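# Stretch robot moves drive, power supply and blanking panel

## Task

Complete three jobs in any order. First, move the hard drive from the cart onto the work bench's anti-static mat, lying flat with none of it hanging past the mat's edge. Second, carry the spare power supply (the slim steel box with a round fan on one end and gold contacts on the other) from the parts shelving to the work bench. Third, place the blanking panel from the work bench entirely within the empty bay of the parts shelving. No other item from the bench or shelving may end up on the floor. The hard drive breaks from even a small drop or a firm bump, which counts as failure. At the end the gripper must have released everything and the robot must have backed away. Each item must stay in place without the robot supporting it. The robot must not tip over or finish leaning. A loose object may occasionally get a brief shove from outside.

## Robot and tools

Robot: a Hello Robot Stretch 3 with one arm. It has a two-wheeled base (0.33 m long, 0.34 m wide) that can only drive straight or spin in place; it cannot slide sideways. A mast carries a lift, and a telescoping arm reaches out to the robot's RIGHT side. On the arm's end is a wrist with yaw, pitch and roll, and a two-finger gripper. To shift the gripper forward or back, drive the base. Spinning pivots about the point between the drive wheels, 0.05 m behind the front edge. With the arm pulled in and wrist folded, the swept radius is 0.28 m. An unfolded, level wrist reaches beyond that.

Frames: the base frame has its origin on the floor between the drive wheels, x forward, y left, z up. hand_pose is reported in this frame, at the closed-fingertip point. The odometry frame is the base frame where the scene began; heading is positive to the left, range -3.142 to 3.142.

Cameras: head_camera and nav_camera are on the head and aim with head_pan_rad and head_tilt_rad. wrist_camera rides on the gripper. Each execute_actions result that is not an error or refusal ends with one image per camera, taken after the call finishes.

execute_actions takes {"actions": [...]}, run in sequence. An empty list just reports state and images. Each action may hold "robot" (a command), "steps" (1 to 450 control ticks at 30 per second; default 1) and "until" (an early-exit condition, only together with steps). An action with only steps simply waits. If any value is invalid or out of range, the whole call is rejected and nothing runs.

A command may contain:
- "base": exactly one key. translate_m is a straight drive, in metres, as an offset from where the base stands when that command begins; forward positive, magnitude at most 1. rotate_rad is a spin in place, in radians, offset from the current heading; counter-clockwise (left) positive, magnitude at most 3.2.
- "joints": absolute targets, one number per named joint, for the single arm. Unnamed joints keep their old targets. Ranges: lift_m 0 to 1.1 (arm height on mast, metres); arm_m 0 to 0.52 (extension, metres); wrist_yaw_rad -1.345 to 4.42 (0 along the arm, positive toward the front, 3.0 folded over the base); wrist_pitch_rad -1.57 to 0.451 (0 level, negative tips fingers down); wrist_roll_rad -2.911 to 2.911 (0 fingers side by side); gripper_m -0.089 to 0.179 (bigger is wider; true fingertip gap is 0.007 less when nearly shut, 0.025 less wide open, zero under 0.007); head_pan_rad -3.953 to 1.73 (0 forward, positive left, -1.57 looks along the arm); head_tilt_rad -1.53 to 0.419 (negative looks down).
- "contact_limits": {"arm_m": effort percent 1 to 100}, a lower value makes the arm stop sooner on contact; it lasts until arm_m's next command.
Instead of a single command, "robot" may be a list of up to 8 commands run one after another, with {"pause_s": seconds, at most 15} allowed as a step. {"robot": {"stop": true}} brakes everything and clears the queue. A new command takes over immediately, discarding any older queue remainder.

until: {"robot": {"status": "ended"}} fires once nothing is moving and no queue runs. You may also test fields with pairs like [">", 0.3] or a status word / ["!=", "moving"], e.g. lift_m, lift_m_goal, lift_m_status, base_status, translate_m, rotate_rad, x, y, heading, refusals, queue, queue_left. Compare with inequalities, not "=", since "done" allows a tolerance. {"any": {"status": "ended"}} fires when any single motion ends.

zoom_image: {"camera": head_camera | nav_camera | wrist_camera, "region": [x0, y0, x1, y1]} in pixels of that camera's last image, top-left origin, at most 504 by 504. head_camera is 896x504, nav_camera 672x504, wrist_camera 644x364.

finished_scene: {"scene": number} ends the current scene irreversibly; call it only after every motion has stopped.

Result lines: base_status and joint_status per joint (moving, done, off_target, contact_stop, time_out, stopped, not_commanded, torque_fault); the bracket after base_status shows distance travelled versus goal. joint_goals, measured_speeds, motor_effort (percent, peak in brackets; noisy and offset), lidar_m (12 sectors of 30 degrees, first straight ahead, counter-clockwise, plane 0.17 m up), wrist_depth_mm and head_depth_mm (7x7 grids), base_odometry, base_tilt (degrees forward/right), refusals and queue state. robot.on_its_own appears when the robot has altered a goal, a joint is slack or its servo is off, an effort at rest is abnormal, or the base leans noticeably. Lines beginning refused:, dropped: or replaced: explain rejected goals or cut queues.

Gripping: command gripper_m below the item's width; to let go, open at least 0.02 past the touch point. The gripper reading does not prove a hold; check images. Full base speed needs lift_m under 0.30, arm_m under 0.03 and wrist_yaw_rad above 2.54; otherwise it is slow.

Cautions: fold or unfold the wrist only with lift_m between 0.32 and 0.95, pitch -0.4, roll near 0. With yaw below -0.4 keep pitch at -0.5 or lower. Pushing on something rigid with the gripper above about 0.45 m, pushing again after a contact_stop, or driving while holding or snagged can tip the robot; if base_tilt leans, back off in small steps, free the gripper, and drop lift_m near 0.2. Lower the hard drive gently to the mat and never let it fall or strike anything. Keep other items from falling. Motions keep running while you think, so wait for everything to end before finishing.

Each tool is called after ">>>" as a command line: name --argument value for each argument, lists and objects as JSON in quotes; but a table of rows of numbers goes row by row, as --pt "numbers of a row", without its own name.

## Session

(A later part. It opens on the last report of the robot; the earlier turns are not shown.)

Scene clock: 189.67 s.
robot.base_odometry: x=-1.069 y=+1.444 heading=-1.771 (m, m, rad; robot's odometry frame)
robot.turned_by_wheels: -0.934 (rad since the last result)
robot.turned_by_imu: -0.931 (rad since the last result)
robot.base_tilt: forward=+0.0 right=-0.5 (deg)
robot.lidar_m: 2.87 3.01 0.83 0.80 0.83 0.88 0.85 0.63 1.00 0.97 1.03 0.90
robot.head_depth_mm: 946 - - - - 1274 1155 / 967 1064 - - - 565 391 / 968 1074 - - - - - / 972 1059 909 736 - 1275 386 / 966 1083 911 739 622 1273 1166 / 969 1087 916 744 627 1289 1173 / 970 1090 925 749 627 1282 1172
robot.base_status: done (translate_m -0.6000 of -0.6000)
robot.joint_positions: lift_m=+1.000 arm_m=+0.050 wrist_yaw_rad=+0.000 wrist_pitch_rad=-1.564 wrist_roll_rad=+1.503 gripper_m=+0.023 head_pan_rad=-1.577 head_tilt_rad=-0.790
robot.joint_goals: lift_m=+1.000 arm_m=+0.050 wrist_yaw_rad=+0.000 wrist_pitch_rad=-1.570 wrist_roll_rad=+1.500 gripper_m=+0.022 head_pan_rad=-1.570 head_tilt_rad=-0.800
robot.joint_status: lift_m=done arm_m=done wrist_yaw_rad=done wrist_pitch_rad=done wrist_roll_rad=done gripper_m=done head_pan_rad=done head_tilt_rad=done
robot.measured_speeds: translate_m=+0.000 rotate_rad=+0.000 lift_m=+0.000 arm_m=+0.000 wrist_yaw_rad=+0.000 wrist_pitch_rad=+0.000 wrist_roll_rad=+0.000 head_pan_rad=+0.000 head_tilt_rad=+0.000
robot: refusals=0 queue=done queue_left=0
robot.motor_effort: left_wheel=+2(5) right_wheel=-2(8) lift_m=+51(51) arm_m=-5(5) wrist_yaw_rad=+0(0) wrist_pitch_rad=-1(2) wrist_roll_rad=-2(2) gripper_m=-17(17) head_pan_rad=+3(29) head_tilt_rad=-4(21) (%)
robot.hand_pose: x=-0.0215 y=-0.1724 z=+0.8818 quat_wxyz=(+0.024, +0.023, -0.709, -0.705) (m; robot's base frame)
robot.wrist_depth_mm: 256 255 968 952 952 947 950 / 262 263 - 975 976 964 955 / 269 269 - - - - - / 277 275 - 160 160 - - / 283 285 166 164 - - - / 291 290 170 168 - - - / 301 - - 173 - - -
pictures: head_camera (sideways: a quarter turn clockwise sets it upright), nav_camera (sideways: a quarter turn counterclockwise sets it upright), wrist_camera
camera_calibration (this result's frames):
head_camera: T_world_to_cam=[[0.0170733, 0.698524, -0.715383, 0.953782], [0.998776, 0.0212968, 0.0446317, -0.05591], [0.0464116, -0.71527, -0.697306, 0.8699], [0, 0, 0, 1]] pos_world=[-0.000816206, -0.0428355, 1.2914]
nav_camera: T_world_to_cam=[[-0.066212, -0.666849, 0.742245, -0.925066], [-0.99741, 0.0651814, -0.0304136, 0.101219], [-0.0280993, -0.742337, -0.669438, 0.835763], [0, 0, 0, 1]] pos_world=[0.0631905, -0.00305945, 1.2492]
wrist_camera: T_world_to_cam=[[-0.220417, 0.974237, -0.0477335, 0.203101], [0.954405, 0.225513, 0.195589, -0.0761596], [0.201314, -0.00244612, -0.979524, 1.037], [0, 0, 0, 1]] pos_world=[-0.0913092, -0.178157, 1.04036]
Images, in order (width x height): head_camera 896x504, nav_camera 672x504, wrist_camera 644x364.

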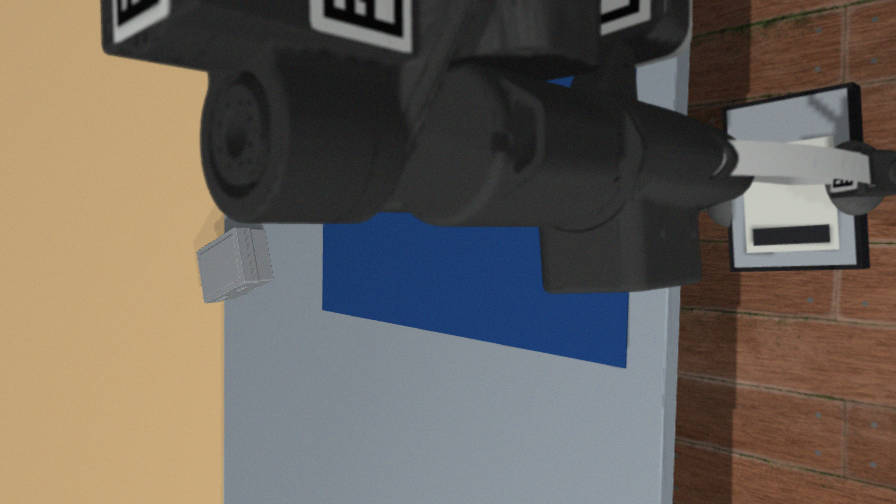

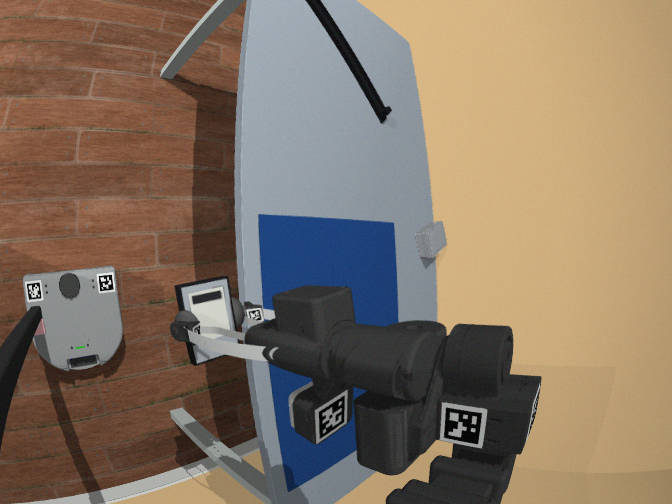

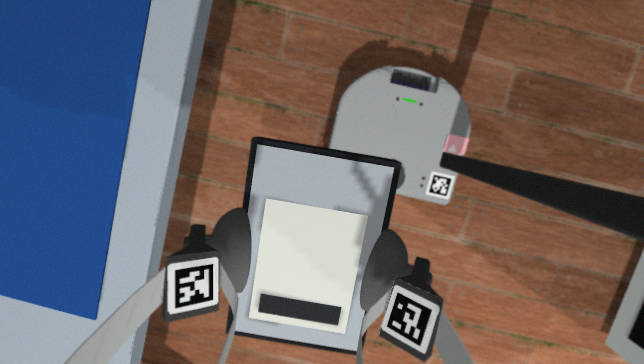

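>>> execute_actions --actions '[{"robot":[{"base":{"translate_m":-0.06},"joints":{"arm_m":0.41}},{"joints":{"lift_m":0.925}}],"steps":450,"until":{"robot":{"status":"ended"}}}]'

Scene clock: 199.13 s.
robot.base_odometry: x=-1.057 y=+1.503 heading=-1.771 (m, m, rad; robot's odometry frame)
robot.turned_by_wheels: +0.000 (rad since the last result)
robot.turned_by_imu: -0.001 (rad since the last result)
robot.base_tilt: forward=+0.2 right=-0.5 (deg)
robot.lidar_m: 2.94 3.07 0.83 0.80 0.84 0.82 0.79 0.58 1.00 0.97 1.02 0.96
robot.head_depth_mm: 938 - 852 726 612 1241 1160 / 933 1073 867 726 612 1244 1161 / 932 - 870 699 617 1249 1162 / 966 1085 872 706 617 1275 1168 / 968 1063 910 742 622 1276 1177 / 976 1084 914 742 623 1282 1170 / 973 1091 923 745 626 1289 1181
robot.base_status: done (translate_m -0.0600 of -0.0600)
robot.joint_positions: lift_m=+0.925 arm_m=+0.410 wrist_yaw_rad=+0.000 wrist_pitch_rad=-1.564 wrist_roll_rad=+1.503 gripper_m=+0.023 head_pan_rad=-1.577 head_tilt_rad=-0.790
robot.joint_goals: lift_m=+0.925 arm_m=+0.410 wrist_yaw_rad=+0.000 wrist_pitch_rad=-1.570 wrist_roll_rad=+1.500 gripper_m=+0.022 head_pan_rad=-1.570 head_tilt_rad=-0.800
robot.joint_status: lift_m=done arm_m=done wrist_yaw_rad=done wrist_pitch_rad=done wrist_roll_rad=done gripper_m=done head_pan_rad=done head_tilt_rad=done
robot.measured_speeds: translate_m=+0.000 rotate_rad=+0.000 lift_m=+0.000 arm_m=+0.000 wrist_yaw_rad=+0.000 wrist_pitch_rad=+0.000 wrist_roll_rad=+0.000 head_pan_rad=+0.000 head_tilt_rad=+0.000
robot: refusals=0 queue=done queue_left=0
robot.motor_effort: left_wheel=+2(3) right_wheel=-2(8) lift_m=+28(51) arm_m=+3(5) wrist_yaw_rad=+1(1) wrist_pitch_rad=-2(2) wrist_roll_rad=-2(2) gripper_m=-17(17) head_pan_rad=+2(2) head_tilt_rad=-5(4) (%)
robot.hand_pose: x=-0.0215 y=-0.5321 z=+0.8076 quat_wxyz=(+0.024, +0.023, -0.709, -0.705) (m; robot's base frame)
robot.wrist_depth_mm: 184 184 182 182 180 179 178 / 189 189 187 186 185 183 182 / 194 192 191 189 189 188 186 / 199 197 195 160 192 192 191 / 203 203 166 164 197 197 195 / 209 207 170 168 202 201 201 / 214 214 211 173 211 207 207
pictures: head_camera (sideways: a quarter turn clockwise sets it upright), nav_camera (sideways: a quarter turn counterclockwise sets it upright), wrist_camera
camera_calibration (this result's frames):
head_camera: T_world_to_cam=[[0.0169603, 0.698662, -0.71525, 0.95361], [0.998773, 0.0214512, 0.0446369, -0.0559167], [0.0465291, -0.71513, -0.697441, 0.870076], [0, 0, 0, 1]] pos_world=[-0.000809209, -0.0428346, 1.29139]
nav_camera: T_world_to_cam=[[-0.0661041, -0.667001, 0.742119, -0.924901], [-0.99742, 0.0650245, -0.0304024, 0.101204], [-0.0279774, -0.742214, -0.669578, 0.835945], [0, 0, 0, 1]] pos_world=[0.063191, -0.00304015, 1.24919]
wrist_camera: T_world_to_cam=[[-0.220417, 0.974208, -0.0483289, 0.550434], [0.954405, 0.225632, 0.195451, 0.0196392], [0.201314, -0.00304475, -0.979522, 0.963123], [0, 0, 0, 1]] pos_world=[-0.0913092, -0.537735, 0.966164]
Images, in order (width x height): head_camera 896x504, nav_camera 672x504, wrist_camera 644x364.

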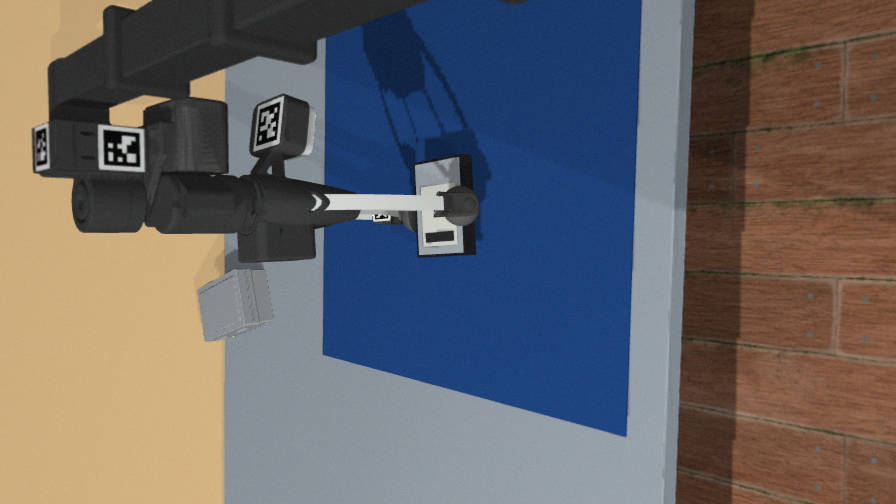

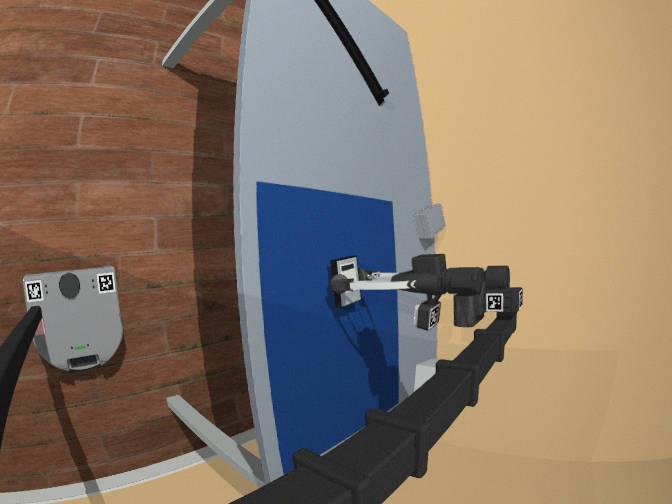

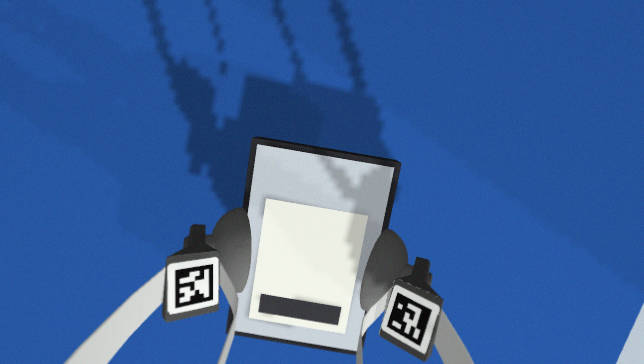

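>>> execute_actions --actions '[{"robot":[{"joints":{"lift_m":0.912}},{"joints":{"lift_m":0.908}}],"steps":450,"until":{"robot":{"status":"ended"}}},{"steps":10}]'

Scene clock: 203.93 s.
robot.base_odometry: x=-1.057 y=+1.503 heading=-1.771 (m, m, rad; robot's odometry frame)
robot.turned_by_wheels: +0.000 (rad since the last result)
robot.turned_by_imu: -0.001 (rad since the last result)
robot.base_tilt: forward=+0.2 right=-0.3 (deg)
robot.lidar_m: 2.94 3.06 0.83 0.80 0.84 0.82 0.79 0.58 1.00 0.97 1.02 0.96
robot.head_depth_mm: 958 - - 720 613 1250 1157 / 928 - 867 732 618 1242 1164 / 947 - 855 710 615 1244 1161 / 969 1075 877 718 620 1283 1164 / 972 1064 916 738 620 1273 1163 / 964 1084 917 744 624 1281 1167 / 969 1089 921 746 628 1289 1180
robot.base_status: done (translate_m -0.0600 of -0.0600)
robot.joint_positions: lift_m=+0.908 arm_m=+0.410 wrist_yaw_rad=+0.000 wrist_pitch_rad=-1.564 wrist_roll_rad=+1.503 gripper_m=+0.023 head_pan_rad=-1.577 head_tilt_rad=-0.790
robot.joint_goals: lift_m=+0.908 arm_m=+0.410 wrist_yaw_rad=+0.000 wrist_pitch_rad=-1.570 wrist_roll_rad=+1.500 gripper_m=+0.022 head_pan_rad=-1.570 head_tilt_rad=-0.800
robot.joint_status: lift_m=done arm_m=done wrist_yaw_rad=done wrist_pitch_rad=done wrist_roll_rad=done gripper_m=done head_pan_rad=done head_tilt_rad=done
robot.measured_speeds: translate_m=+0.000 rotate_rad=+0.000 lift_m=+0.000 arm_m=+0.000 wrist_yaw_rad=+0.000 wrist_pitch_rad=+0.000 wrist_roll_rad=+0.000 head_pan_rad=+0.000 head_tilt_rad=+0.000
robot: refusals=0 queue=done queue_left=0
robot.motor_effort: left_wheel=+1(2) right_wheel=-2(2) lift_m=+27(29) arm_m=+3(3) wrist_yaw_rad=+1(0) wrist_pitch_rad=-2(2) wrist_roll_rad=-2(1) gripper_m=-17(17) head_pan_rad=+2(2) head_tilt_rad=-5(4) (%)
robot.hand_pose: x=-0.0215 y=-0.5321 z=+0.7906 quat_wxyz=(+0.024, +0.023, -0.709, -0.705) (m; robot's base frame)
robot.wrist_depth_mm: 168 167 167 165 165 163 162 / 172 172 170 170 169 166 166 / 176 175 174 173 173 172 170 / 181 180 178 161 175 176 174 / 186 185 166 164 180 179 179 / 191 189 170 168 185 184 183 / 195 195 193 173 191 190 188
pictures: head_camera (sideways: a quarter turn clockwise sets it upright), nav_camera (sideways: a quarter turn counterclockwise sets it upright), wrist_camera
camera_calibration (this result's frames):
head_camera: T_world_to_cam=[[0.0169603, 0.698663, -0.71525, 0.95361], [0.998773, 0.021451, 0.0446369, -0.0559167], [0.046529, -0.71513, -0.697442, 0.870076], [0, 0, 0, 1]] pos_world=[-0.000809214, -0.0428346, 1.29139]
nav_camera: T_world_to_cam=[[-0.0661042, -0.667001, 0.742119, -0.924901], [-0.99742, 0.0650246, -0.0304024, 0.101204], [-0.0279775, -0.742214, -0.669579, 0.835946], [0, 0, 0, 1]] pos_world=[0.063191, -0.00304015, 1.24919]
wrist_camera: T_world_to_cam=[[-0.220417, 0.974208, -0.0483288, 0.549613], [0.954405, 0.225633, 0.195451, 0.0229605], [0.201314, -0.00304459, -0.979522, 0.946479], [0, 0, 0, 1]] pos_world=[-0.0913092, -0.537736, 0.949172]
Images, in order (width x height): head_camera 896x504, nav_camera 672x504, wrist_camera 644x364.

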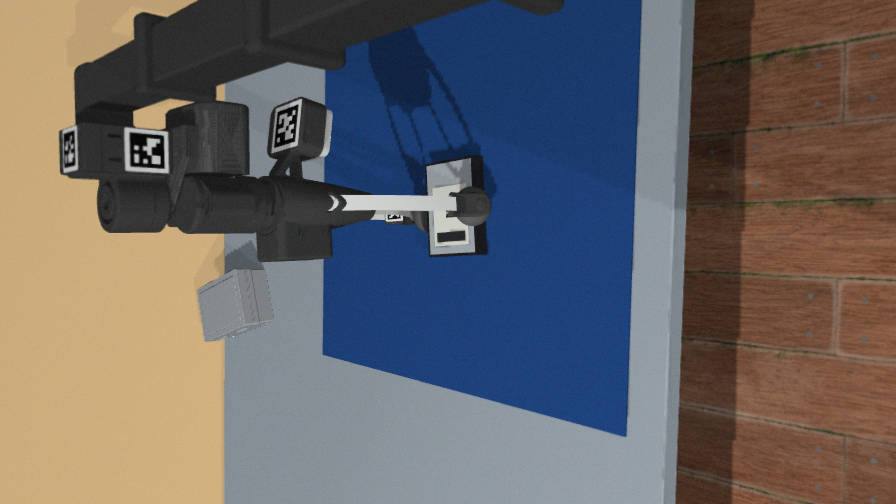

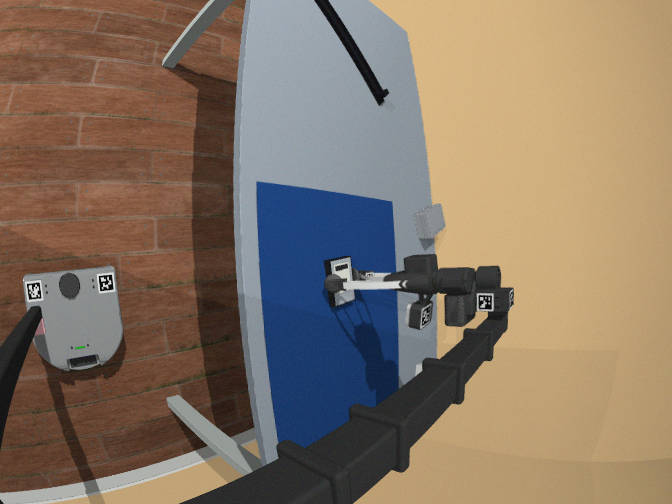

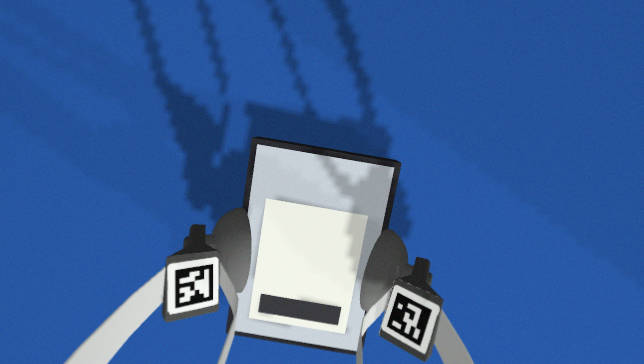

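About 2 mm left. Lower slightly, release, rise, and move on toward the panel.

>>> execute_actions --actions '[{"robot":[{"joints":{"lift_m":0.906}},{"joints":{"gripper_m":0.115}},{"joints":{"lift_m":1.05}},{"base":{"translate_m":0.65},"joints":{"arm_m":0.3,"head_pan_rad":-1.4}}],"steps":450,"until":{"robot":{"status":"ended"}}}]'

Scene clock: 221.57 s.
robot.base_odometry: x=-1.186 y=+0.866 heading=-1.771 (m, m, rad; robot's odometry frame)
robot.turned_by_wheels: +0.000 (rad since the last result)
robot.turned_by_imu: -0.004 (rad since the last result)
robot.base_tilt: forward=+0.0 right=-0.6 (deg)
robot.lidar_m: 2.29 2.40 2.70 0.83 0.83 1.14 1.20 1.18 1.03 1.00 0.43 1.57
robot.head_depth_mm: - 1038 864 729 615 1242 1154 / 953 - 929 753 617 1265 1165 / 975 1079 904 737 619 1291 1170 / 992 1087 908 735 622 1326 1166 / 1012 1140 915 740 626 1337 1157 / 1031 1186 1371 741 640 939 1176 / 1053 1207 1422 1714 1443 1328 1178
robot.base_status: done (translate_m +0.6500 of +0.6500)
robot.joint_positions: lift_m=+1.050 arm_m=+0.300 wrist_yaw_rad=+0.000 wrist_pitch_rad=-1.564 wrist_roll_rad=+1.503 gripper_m=+0.115 head_pan_rad=-1.407 head_tilt_rad=-0.790
robot.joint_goals: lift_m=+1.050 arm_m=+0.300 wrist_yaw_rad=+0.000 wrist_pitch_rad=-1.570 wrist_roll_rad=+1.500 gripper_m=+0.115 head_pan_rad=-1.400 head_tilt_rad=-0.800
robot.joint_status: lift_m=done arm_m=done wrist_yaw_rad=done wrist_pitch_rad=done wrist_roll_rad=done gripper_m=done head_pan_rad=done head_tilt_rad=done
robot.measured_speeds: translate_m=+0.000 rotate_rad=+0.000 lift_m=+0.000 arm_m=+0.000 wrist_yaw_rad=+0.000 wrist_pitch_rad=+0.000 wrist_roll_rad=+0.000 head_pan_rad=+0.000 head_tilt_rad=+0.000
robot: refusals=0 queue=done queue_left=0
robot.motor_effort: left_wheel=+1(6) right_wheel=-3(2) lift_m=+48(52) arm_m=-4(6) wrist_yaw_rad=+1(1) wrist_pitch_rad=-2(2) wrist_roll_rad=-2(2) gripper_m=+0(85) head_pan_rad=+2(13) head_tilt_rad=-5(4) (%)
robot.hand_pose: x=-0.0215 y=-0.4226 z=+0.9319 quat_wxyz=(+0.024, +0.023, -0.709, -0.705) (m; robot's base frame)
robot.wrist_depth_mm: 307 304 303 301 299 - - / 312 311 308 305 306 - - / 318 318 317 315 312 - - / 327 324 324 322 320 - - / 337 330 332 328 330 - - / 346 - 341 340 341 - - / 357 353 349 348 - - -
pictures: head_camera (sideways: a quarter turn clockwise sets it upright), nav_camera (sideways: a quarter turn counterclockwise sets it upright), wrist_camera
camera_calibration (this result's frames):
head_camera: T_world_to_cam=[[-0.101438, 0.691469, -0.715248, 0.954329], [0.980759, 0.190049, 0.044637, -0.0558069], [0.166797, -0.696959, -0.697443, 0.869345], [0, 0, 0, 1]] pos_world=[0.00653426, -0.043386, 1.29139]
nav_camera: T_world_to_cam=[[0.0476479, -0.668575, 0.742117, -0.925593], [-0.994051, -0.10459, -0.0304022, 0.101183], [0.0979444, -0.736253, -0.669581, 0.83518], [0, 0, 0, 1]] pos_world=[0.0628828, 0.00665871, 1.24919]
wrist_camera: T_world_to_cam=[[-0.220424, 0.97421, -0.0482545, 0.449662], [0.954403, 0.225624, 0.195468, -0.0293812], [0.201314, -0.00296846, -0.979522, 1.0852], [0, 0, 0, 1]] pos_world=[-0.0913093, -0.428214, 1.09042]
Images, in order (width x height): head_camera 896x504, nav_camera 672x504, wrist_camera 644x364.

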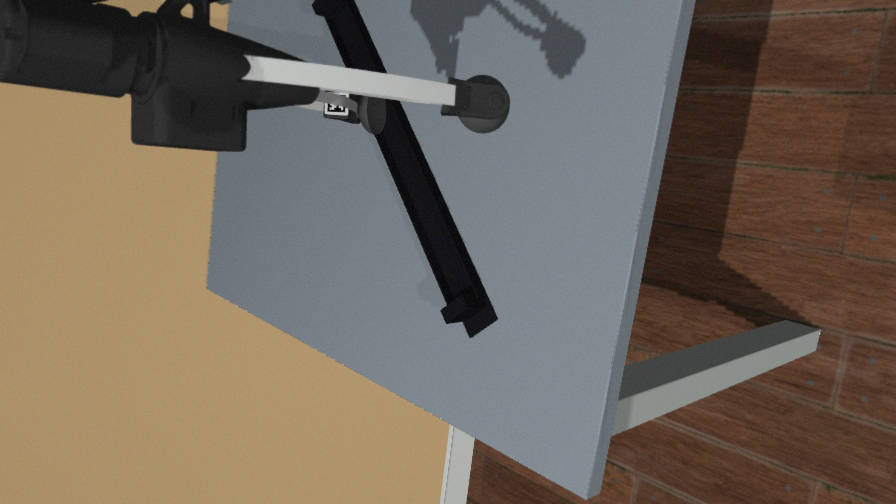

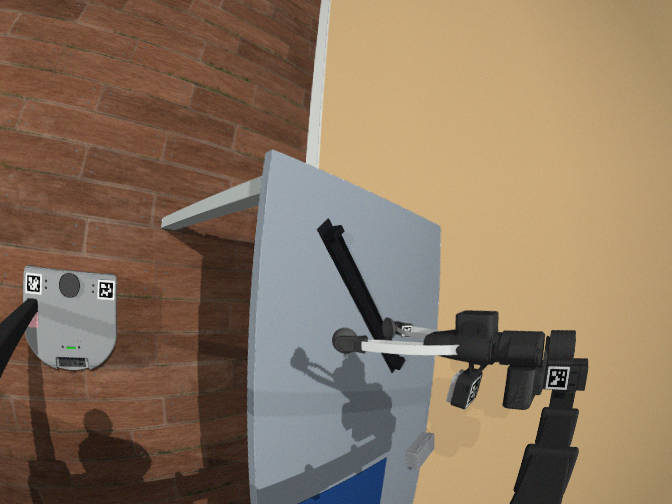

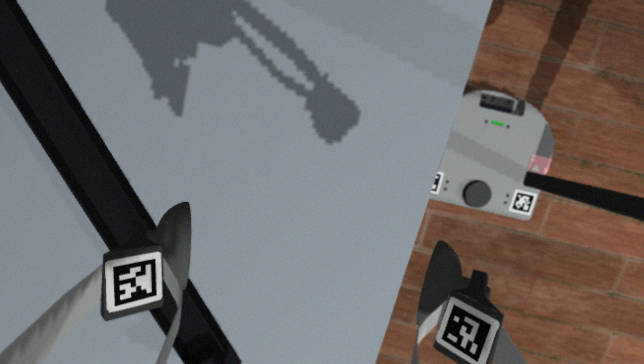

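>>> zoom_image --camera "head_camera" --region '[300, 120, 540, 360]'

Region (300, 120, 540, 360) of head_camera's 896x504 image, scaled by 2.100, with more detail than that image has.

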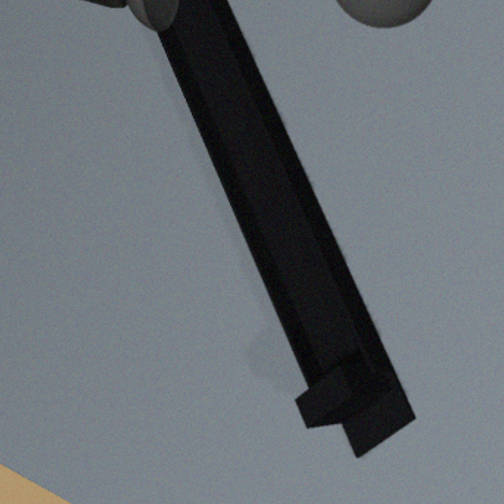

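>>> execute_actions --actions '[{"robot":{"joints":{"wrist_pitch_rad":-0.8,"wrist_yaw_rad":-0.86,"wrist_roll_rad":0.0,"arm_m":0.4,"lift_m":1.0,"gripper_m":0.1,"head_pan_rad":-1.57}},"steps":450,"until":{"robot":{"status":"ended"}}}]'

Scene clock: 268.63 s.
robot.base_odometry: x=-1.186 y=+0.866 heading=-1.771 (m, m, rad; robot's odometry frame)
robot.turned_by_wheels: +0.000 (rad since the last result)
robot.turned_by_imu: -0.001 (rad since the last result)
robot.base_tilt: forward=-0.1 right=-0.4 (deg)
robot.lidar_m: 2.29 2.40 2.70 0.83 0.83 1.14 1.20 1.18 1.02 0.99 0.43 1.58
robot.head_depth_mm: 992 1072 882 731 615 1290 1158 / - 1061 878 735 616 1292 1157 / - 1042 903 734 621 1288 1161 / 954 1092 910 739 620 1301 1174 / 979 1087 908 736 622 1310 1166 / 974 1101 919 744 624 1256 1136 / 987 1123 1283 746 626 847 1184
robot.base_status: done (translate_m +0.6500 of +0.6500)
robot.joint_positions: lift_m=+1.000 arm_m=+0.400 wrist_yaw_rad=-0.858 wrist_pitch_rad=-0.814 wrist_roll_rad=+0.005 gripper_m=+0.100 head_pan_rad=-1.563 head_tilt_rad=-0.790
robot.joint_goals: lift_m=+1.000 arm_m=+0.400 wrist_yaw_rad=-0.860 wrist_pitch_rad=-0.800 wrist_roll_rad=+0.000 gripper_m=+0.100 head_pan_rad=-1.570 head_tilt_rad=-0.800
robot.joint_status: lift_m=done arm_m=done wrist_yaw_rad=done wrist_pitch_rad=done wrist_roll_rad=done gripper_m=done head_pan_rad=done head_tilt_rad=done
robot.measured_speeds: translate_m=+0.000 rotate_rad=+0.000 lift_m=+0.000 arm_m=+0.000 wrist_yaw_rad=+0.000 wrist_pitch_rad=+0.000 wrist_roll_rad=+0.000 head_pan_rad=+0.000 head_tilt_rad=+0.000
robot: refusals=0 queue=done queue_left=0
robot.motor_effort: left_wheel=+1(2) right_wheel=-2(3) lift_m=+25(47) arm_m=+2(5) wrist_yaw_rad=-3(2) wrist_pitch_rad=+4(4) wrist_roll_rad=-2(4) gripper_m=+0(66) head_pan_rad=-2(11) head_tilt_rad=-4(4) (%)
robot.hand_pose: x=-0.1413 y=-0.6482 z=+0.9362 quat_wxyz=(+0.472, -0.016, -0.708, -0.525) (m; robot's base frame)
robot.wrist_depth_mm: 416 487 534 549 567 611 642 / 433 455 467 488 507 527 556 / 393 402 416 435 447 464 475 / 357 367 377 389 402 414 428 / 328 335 341 355 367 376 386 / 303 - 313 324 330 344 353 / 282 283 291 300 303 319 323
pictures: head_camera (sideways: a quarter turn clockwise sets it upright), nav_camera (sideways: a quarter turn counterclockwise sets it upright), wrist_camera
camera_calibration (this result's frames):
head_camera: T_world_to_cam=[[0.00725064, 0.698833, -0.715248, 0.953666], [0.998378, 0.035327, 0.044637, -0.0559144], [0.0564614, -0.714412, -0.697444, 0.870019], [0, 0, 0, 1]] pos_world=[-0.000213353, -0.0429264, 1.29139]
nav_camera: T_world_to_cam=[[-0.0568297, -0.667858, 0.742116, -0.924955], [-0.998228, 0.0511591, -0.0304022, 0.101209], [-0.0176617, -0.742529, -0.669581, 0.835886], [0, 0, 0, 1]] pos_world=[0.0632278, -0.00224638, 1.24919]
wrist_camera: T_world_to_cam=[[-0.750693, 0.656659, 0.0725128, 0.24944], [0.533434, 0.667228, -0.519861, 1.03141], [-0.389754, -0.351575, -0.851168, 0.683249], [0, 0, 0, 1]] pos_world=[-0.0966378, -0.61177, 1.09966]
Images, in order (width x height): head_camera 896x504, nav_camera 672x504, wrist_camera 644x364.

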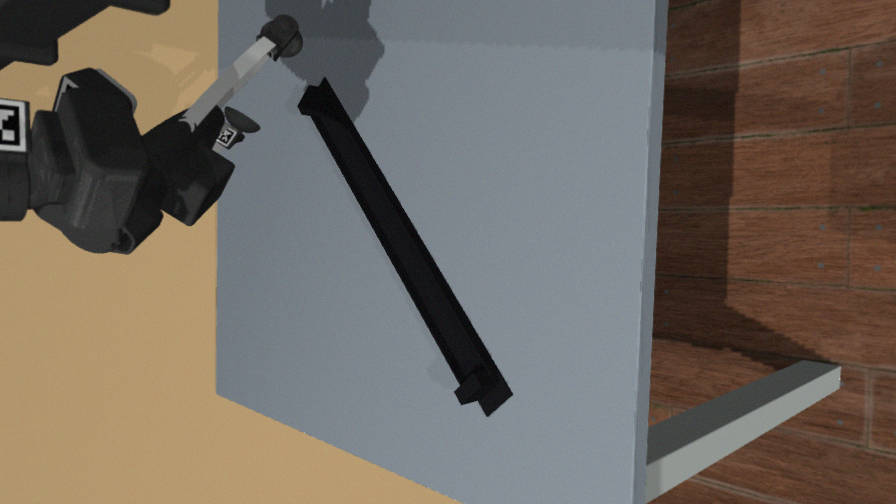

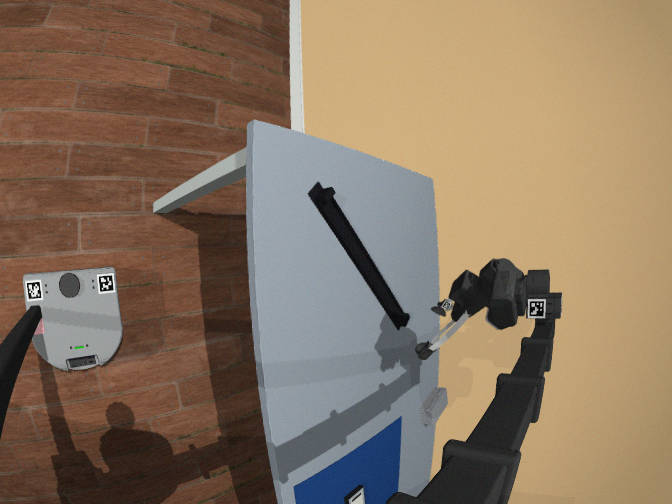

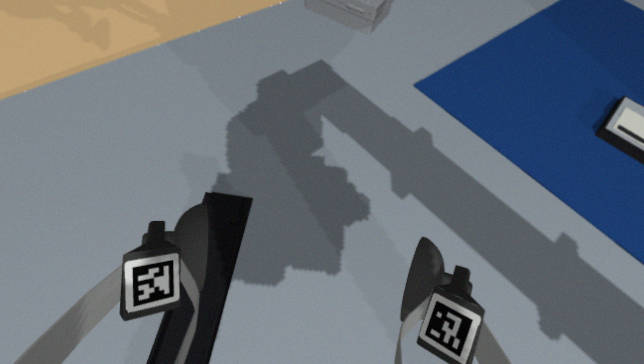

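>>> execute_actions --actions '[{"robot":{"base":{"translate_m":0.18},"joints":{"wrist_pitch_rad":-0.6,"arm_m":0.37,"lift_m":0.9}},"steps":450,"until":{"robot":{"status":"ended"}}}]'

Scene clock: 286.93 s.
robot.base_odometry: x=-1.222 y=+0.689 heading=-1.771 (m, m, rad; robot's odometry frame)
robot.turned_by_wheels: +0.000 (rad since the last result)
robot.turned_by_imu: -0.002 (rad since the last result)
robot.base_tilt: forward=+0.0 right=-0.4 (deg)
robot.lidar_m: 2.11 2.22 2.48 1.52 1.00 1.13 1.35 1.37 1.03 0.36 0.37 1.58
robot.head_depth_mm: 961 - - 719 615 1284 1160 / 955 - 870 732 616 1302 1162 / 969 - 848 730 619 1302 1164 / 971 1088 905 737 621 1277 1132 / 978 1114 1240 762 623 1279 1174 / 976 1130 1301 1574 1550 1319 1178 / 979 1117 1311 1574 1542 1338 1180
robot.base_status: done (translate_m +0.1800 of +0.1800)
robot.joint_positions: lift_m=+0.900 arm_m=+0.370 wrist_yaw_rad=-0.858 wrist_pitch_rad=-0.618 wrist_roll_rad=+0.004 gripper_m=+0.100 head_pan_rad=-1.563 head_tilt_rad=-0.790
robot.joint_goals: lift_m=+0.900 arm_m=+0.370 wrist_yaw_rad=-0.860 wrist_pitch_rad=-0.600 wrist_roll_rad=+0.000 gripper_m=+0.100 head_pan_rad=-1.570 head_tilt_rad=-0.800
robot.joint_status: lift_m=done arm_m=done wrist_yaw_rad=done wrist_pitch_rad=done wrist_roll_rad=done gripper_m=done head_pan_rad=done head_tilt_rad=done
robot.measured_speeds: translate_m=+0.000 rotate_rad=+0.000 lift_m=+0.000 arm_m=+0.000 wrist_yaw_rad=+0.000 wrist_pitch_rad=+0.000 wrist_roll_rad=+0.000 head_pan_rad=+0.000 head_tilt_rad=+0.000
robot: refusals=0 queue=done queue_left=0
robot.motor_effort: left_wheel=+2(5) right_wheel=-2(4) lift_m=+26(23) arm_m=-4(4) wrist_yaw_rad=-2(2) wrist_pitch_rad=+5(6) wrist_roll_rad=-2(3) gripper_m=+0(0) head_pan_rad=-2(2) head_tilt_rad=-4(5) (%)
robot.hand_pose: x=-0.1690 y=-0.6426 z=+0.8711 quat_wxyz=(+0.522, -0.086, -0.703, -0.476) (m; robot's base frame)
robot.wrist_depth_mm: 413 478 555 632 638 766 843 / 416 435 464 495 528 566 611 / 354 367 385 399 428 458 481 / 306 319 332 342 363 380 402 / 271 280 292 299 317 327 343 / 244 - 256 265 275 290 299 / 221 225 233 237 242 260 264
pictures: head_camera (sideways: a quarter turn clockwise sets it upright), nav_camera (sideways: a quarter turn counterclockwise sets it upright), wrist_camera
camera_calibration (this result's frames):
head_camera: T_world_to_cam=[[0.00725222, 0.698833, -0.715248, 0.953666], [0.998379, 0.0353247, 0.044637, -0.0559144], [0.0564597, -0.714412, -0.697444, 0.870019], [0, 0, 0, 1]] pos_world=[-0.00021345, -0.0429264, 1.29139]
nav_camera: T_world_to_cam=[[-0.0568312, -0.667857, 0.742116, -0.924955], [-0.998228, 0.0511613, -0.0304022, 0.101209], [-0.0176633, -0.742529, -0.669581, 0.835886], [0, 0, 0, 1]] pos_world=[0.0632278, -0.00224651, 1.24919]
wrist_camera: T_world_to_cam=[[-0.737942, 0.667647, 0.098437, 0.216311], [0.444148, 0.590287, -0.674014, 1.07837], [-0.508109, -0.453662, -0.732131, 0.42969], [0, 0, 0, 1]] pos_world=[-0.101002, -0.586033, 1.02013]
Images, in order (width x height): head_camera 896x504, nav_camera 672x504, wrist_camera 644x364.

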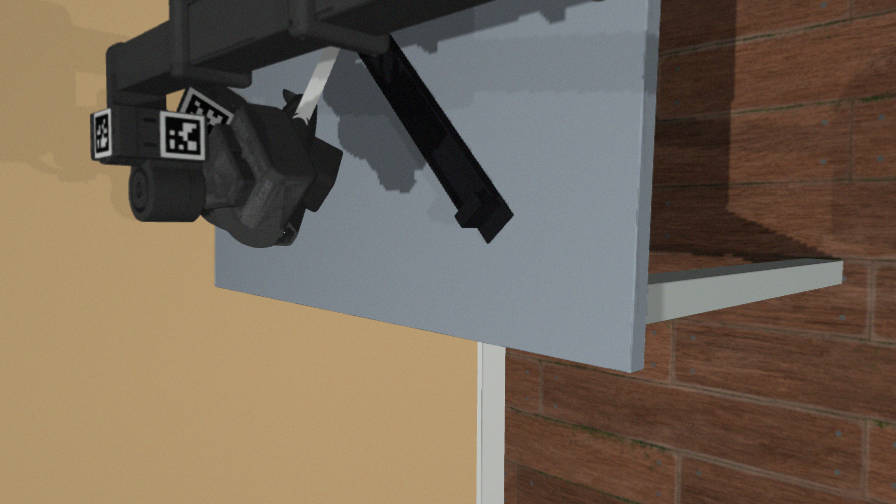

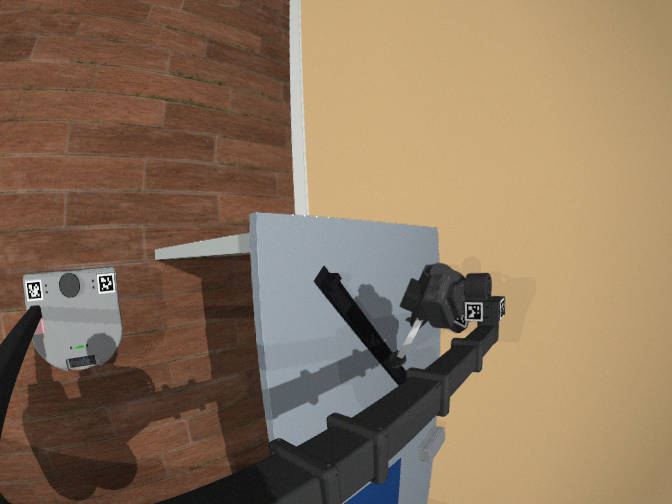

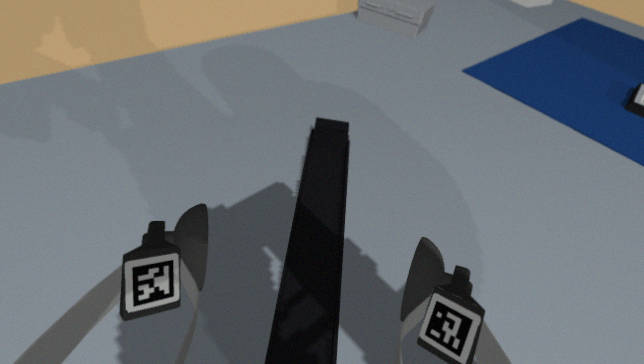

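>>> execute_actions --actions '[{"robot":{"joints":{"lift_m":0.826,"gripper_m":0.085}},"steps":450,"until":{"robot":{"status":"ended"}}}]'

Scene clock: 296.90 s.
robot.base_odometry: x=-1.222 y=+0.689 heading=-1.771 (m, m, rad; robot's odometry frame)
robot.turned_by_wheels: +0.000 (rad since the last result)
robot.turned_by_imu: -0.001 (rad since the last result)
robot.base_tilt: forward=+0.1 right=-0.3 (deg)
robot.lidar_m: 2.11 2.23 2.48 1.52 1.00 1.13 1.36 1.37 1.03 0.36 0.37 1.58
robot.head_depth_mm: 961 1066 923 - 605 1265 1156 / 968 1072 - 730 617 1292 1161 / 971 1082 - 713 620 1299 1164 / 970 1087 938 738 621 1281 1136 / 973 1115 1244 761 623 1278 1167 / 984 1120 1313 1555 1538 1338 1172 / 988 1125 1300 1573 1551 1346 1179
robot.base_status: done (translate_m +0.1800 of +0.1800)
robot.joint_positions: lift_m=+0.826 arm_m=+0.370 wrist_yaw_rad=-0.858 wrist_pitch_rad=-0.617 wrist_roll_rad=+0.004 gripper_m=+0.085 head_pan_rad=-1.563 head_tilt_rad=-0.790
robot.joint_goals: lift_m=+0.826 arm_m=+0.370 wrist_yaw_rad=-0.860 wrist_pitch_rad=-0.600 wrist_roll_rad=+0.000 gripper_m=+0.085 head_pan_rad=-1.570 head_tilt_rad=-0.800
robot.joint_status: lift_m=done arm_m=done wrist_yaw_rad=done wrist_pitch_rad=done wrist_roll_rad=done gripper_m=done head_pan_rad=done head_tilt_rad=done
robot.measured_speeds: translate_m=+0.000 rotate_rad=+0.000 lift_m=+0.000 arm_m=+0.000 wrist_yaw_rad=+0.000 wrist_pitch_rad=+0.000 wrist_roll_rad=+0.000 head_pan_rad=+0.000 head_tilt_rad=+0.000
robot: refusals=0 queue=done queue_left=0
robot.motor_effort: left_wheel=+2(2) right_wheel=-2(3) lift_m=+25(22) arm_m=-5(4) wrist_yaw_rad=-2(2) wrist_pitch_rad=+5(5) wrist_roll_rad=-2(2) gripper_m=+0(61) head_pan_rad=-2(2) head_tilt_rad=-4(5) (%)
robot.hand_pose: x=-0.1691 y=-0.6426 z=+0.7972 quat_wxyz=(+0.522, -0.086, -0.703, -0.476) (m; robot's base frame)
robot.wrist_depth_mm: 361 379 406 442 480 526 596 / 291 308 325 325 372 402 435 / 246 258 270 279 303 319 342 / 215 223 232 237 253 268 283 / 190 197 205 209 223 229 240 / 170 176 179 185 196 202 209 / - 156 162 166 168 181 185
pictures: head_camera (sideways: a quarter turn clockwise sets it upright), nav_camera (sideways: a quarter turn counterclockwise sets it upright), wrist_camera
camera_calibration (this result's frames):
head_camera: T_world_to_cam=[[0.00725205, 0.698833, -0.715248, 0.953666], [0.998379, 0.0353249, 0.044637, -0.0559144], [0.0564599, -0.714412, -0.697444, 0.870019], [0, 0, 0, 1]] pos_world=[-0.00021344, -0.0429264, 1.29139]
nav_camera: T_world_to_cam=[[-0.056831, -0.667857, 0.742116, -0.924955], [-0.998228, 0.0511611, -0.0304022, 0.101209], [-0.0176632, -0.742529, -0.669581, 0.835886], [0, 0, 0, 1]] pos_world=[0.0632278, -0.0022465, 1.24919]
wrist_camera: T_world_to_cam=[[-0.7379, 0.667683, 0.0985045, 0.223548], [0.443864, 0.590041, -0.674415, 1.02875], [-0.508417, -0.453928, -0.731752, 0.375005], [0, 0, 0, 1]] pos_world=[-0.10101, -0.586039, 0.946195]
Images, in order (width x height): head_camera 896x504, nav_camera 672x504, wrist_camera 644x364.

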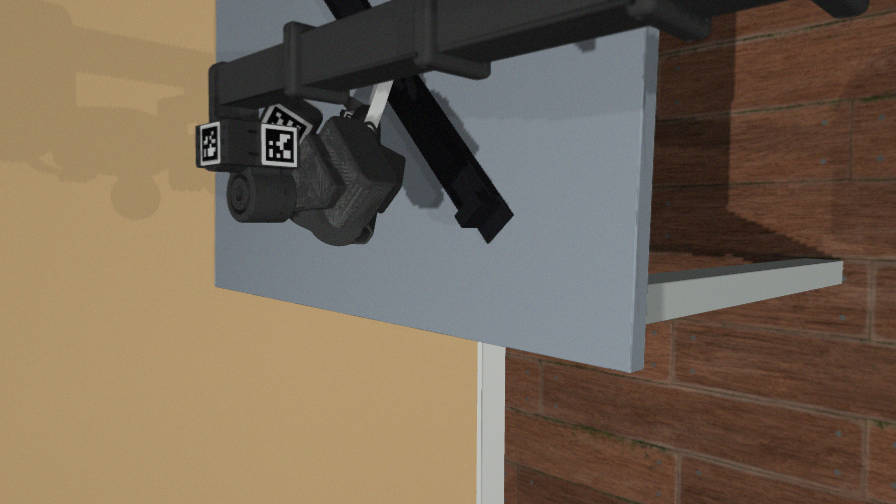

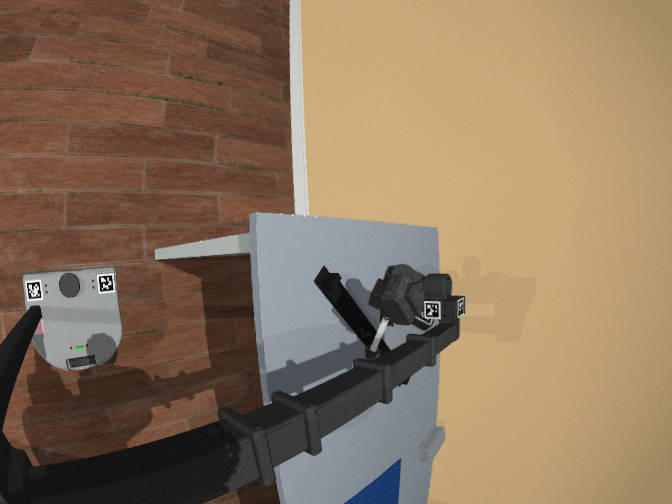

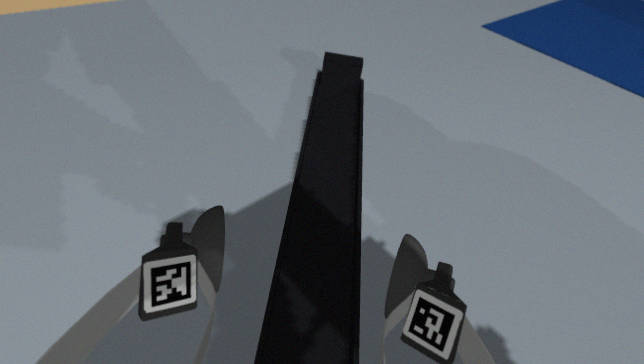

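>>> execute_actions --actions '[{"robot":{"joints":{"lift_m":0.816}},"steps":450,"until":{"robot":{"status":"ended"}}}]'

Scene clock: 299.43 s.
robot.base_odometry: x=-1.222 y=+0.689 heading=-1.771 (m, m, rad; robot's odometry frame)
robot.turned_by_wheels: +0.000 (rad since the last result)
robot.turned_by_imu: +0.000 (rad since the last result)
robot.base_tilt: forward=-0.1 right=-0.6 (deg)
robot.lidar_m: 2.11 2.21 2.48 1.51 1.00 1.13 1.35 1.37 1.03 0.36 0.37 1.58
robot.head_depth_mm: 966 1078 924 - 602 1267 1166 / 968 1076 - 728 618 1303 1159 / 970 1084 - 711 619 1304 1169 / 973 1088 939 740 624 1274 1131 / 979 1115 1241 761 623 1272 1166 / 982 1118 1306 1577 1552 1331 1175 / 982 1129 1315 1578 1547 1341 1170
robot.base_status: done (translate_m +0.1800 of +0.1800)
robot.joint_positions: lift_m=+0.816 arm_m=+0.370 wrist_yaw_rad=-0.858 wrist_pitch_rad=-0.617 wrist_roll_rad=+0.004 gripper_m=+0.085 head_pan_rad=-1.563 head_tilt_rad=-0.790
robot.joint_goals: lift_m=+0.816 arm_m=+0.370 wrist_yaw_rad=-0.860 wrist_pitch_rad=-0.600 wrist_roll_rad=+0.000 gripper_m=+0.085 head_pan_rad=-1.570 head_tilt_rad=-0.800
robot.joint_status: lift_m=done arm_m=done wrist_yaw_rad=done wrist_pitch_rad=done wrist_roll_rad=done gripper_m=done head_pan_rad=done head_tilt_rad=done
robot.measured_speeds: translate_m=+0.000 rotate_rad=+0.000 lift_m=+0.000 arm_m=+0.000 wrist_yaw_rad=+0.000 wrist_pitch_rad=+0.000 wrist_roll_rad=+0.000 head_pan_rad=+0.000 head_tilt_rad=+0.000
robot: refusals=0 queue=done queue_left=0
robot.motor_effort: left_wheel=+2(2) right_wheel=-2(2) lift_m=+26(25) arm_m=-4(4) wrist_yaw_rad=-2(2) wrist_pitch_rad=+5(5) wrist_roll_rad=-2(3) gripper_m=+0(0) head_pan_rad=-2(2) head_tilt_rad=-5(4) (%)
robot.hand_pose: x=-0.1691 y=-0.6426 z=+0.7872 quat_wxyz=(+0.522, -0.086, -0.703, -0.476) (m; robot's base frame)
robot.wrist_depth_mm: 335 356 386 416 456 494 551 / 276 289 305 311 351 378 411 / 233 243 256 263 285 303 323 / 203 210 218 222 240 252 267 / 179 186 193 194 209 217 227 / 160 167 168 171 184 190 197 / - 147 153 154 158 170 175
pictures: head_camera (sideways: a quarter turn clockwise sets it upright), nav_camera (sideways: a quarter turn counterclockwise sets it upright), wrist_camera
camera_calibration (this result's frames):
head_camera: T_world_to_cam=[[0.00725205, 0.698834, -0.715248, 0.953665], [0.998379, 0.0353249, 0.044637, -0.0559145], [0.0564599, -0.714412, -0.697444, 0.870019], [0, 0, 0, 1]] pos_world=[-0.00021344, -0.0429264, 1.29139]
nav_camera: T_world_to_cam=[[-0.056831, -0.667858, 0.742116, -0.924955], [-0.998228, 0.0511611, -0.0304022, 0.101209], [-0.0176632, -0.742529, -0.669581, 0.835886], [0, 0, 0, 1]] pos_world=[0.0632278, -0.00224648, 1.24919]
wrist_camera: T_world_to_cam=[[-0.737896, 0.667686, 0.0985118, 0.224527], [0.443834, 0.590016, -0.674457, 1.02203], [-0.508449, -0.453956, -0.731712, 0.367638], [0, 0, 0, 1]] pos_world=[-0.101011, -0.586039, 0.936205]
Images, in order (width x height): head_camera 896x504, nav_camera 672x504, wrist_camera 644x364.

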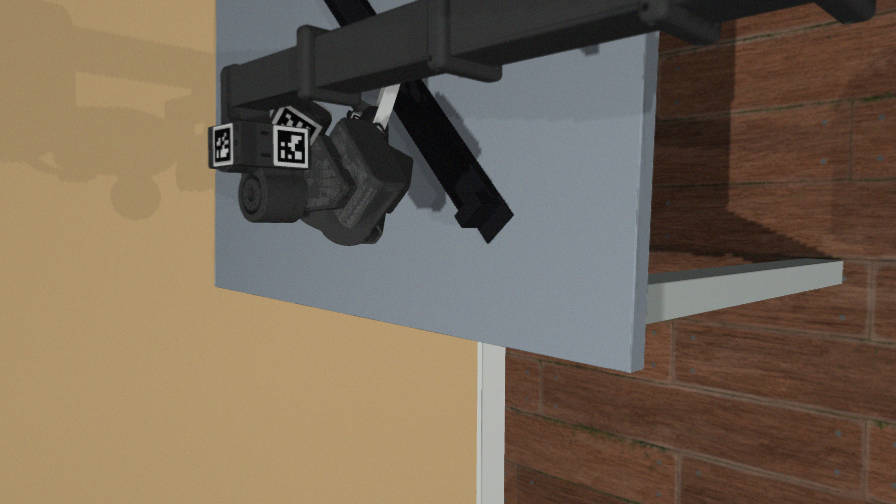

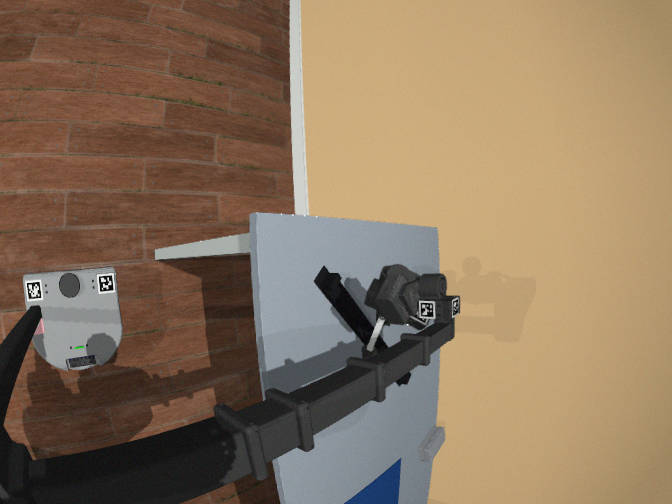

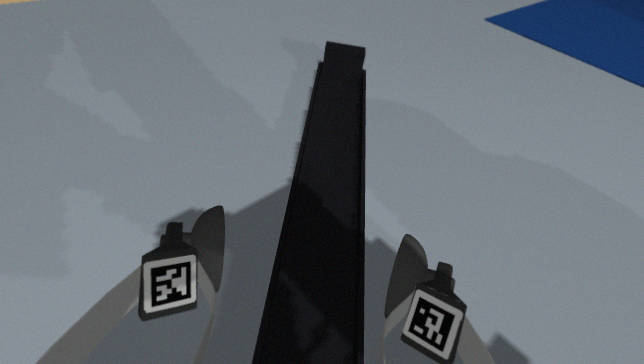

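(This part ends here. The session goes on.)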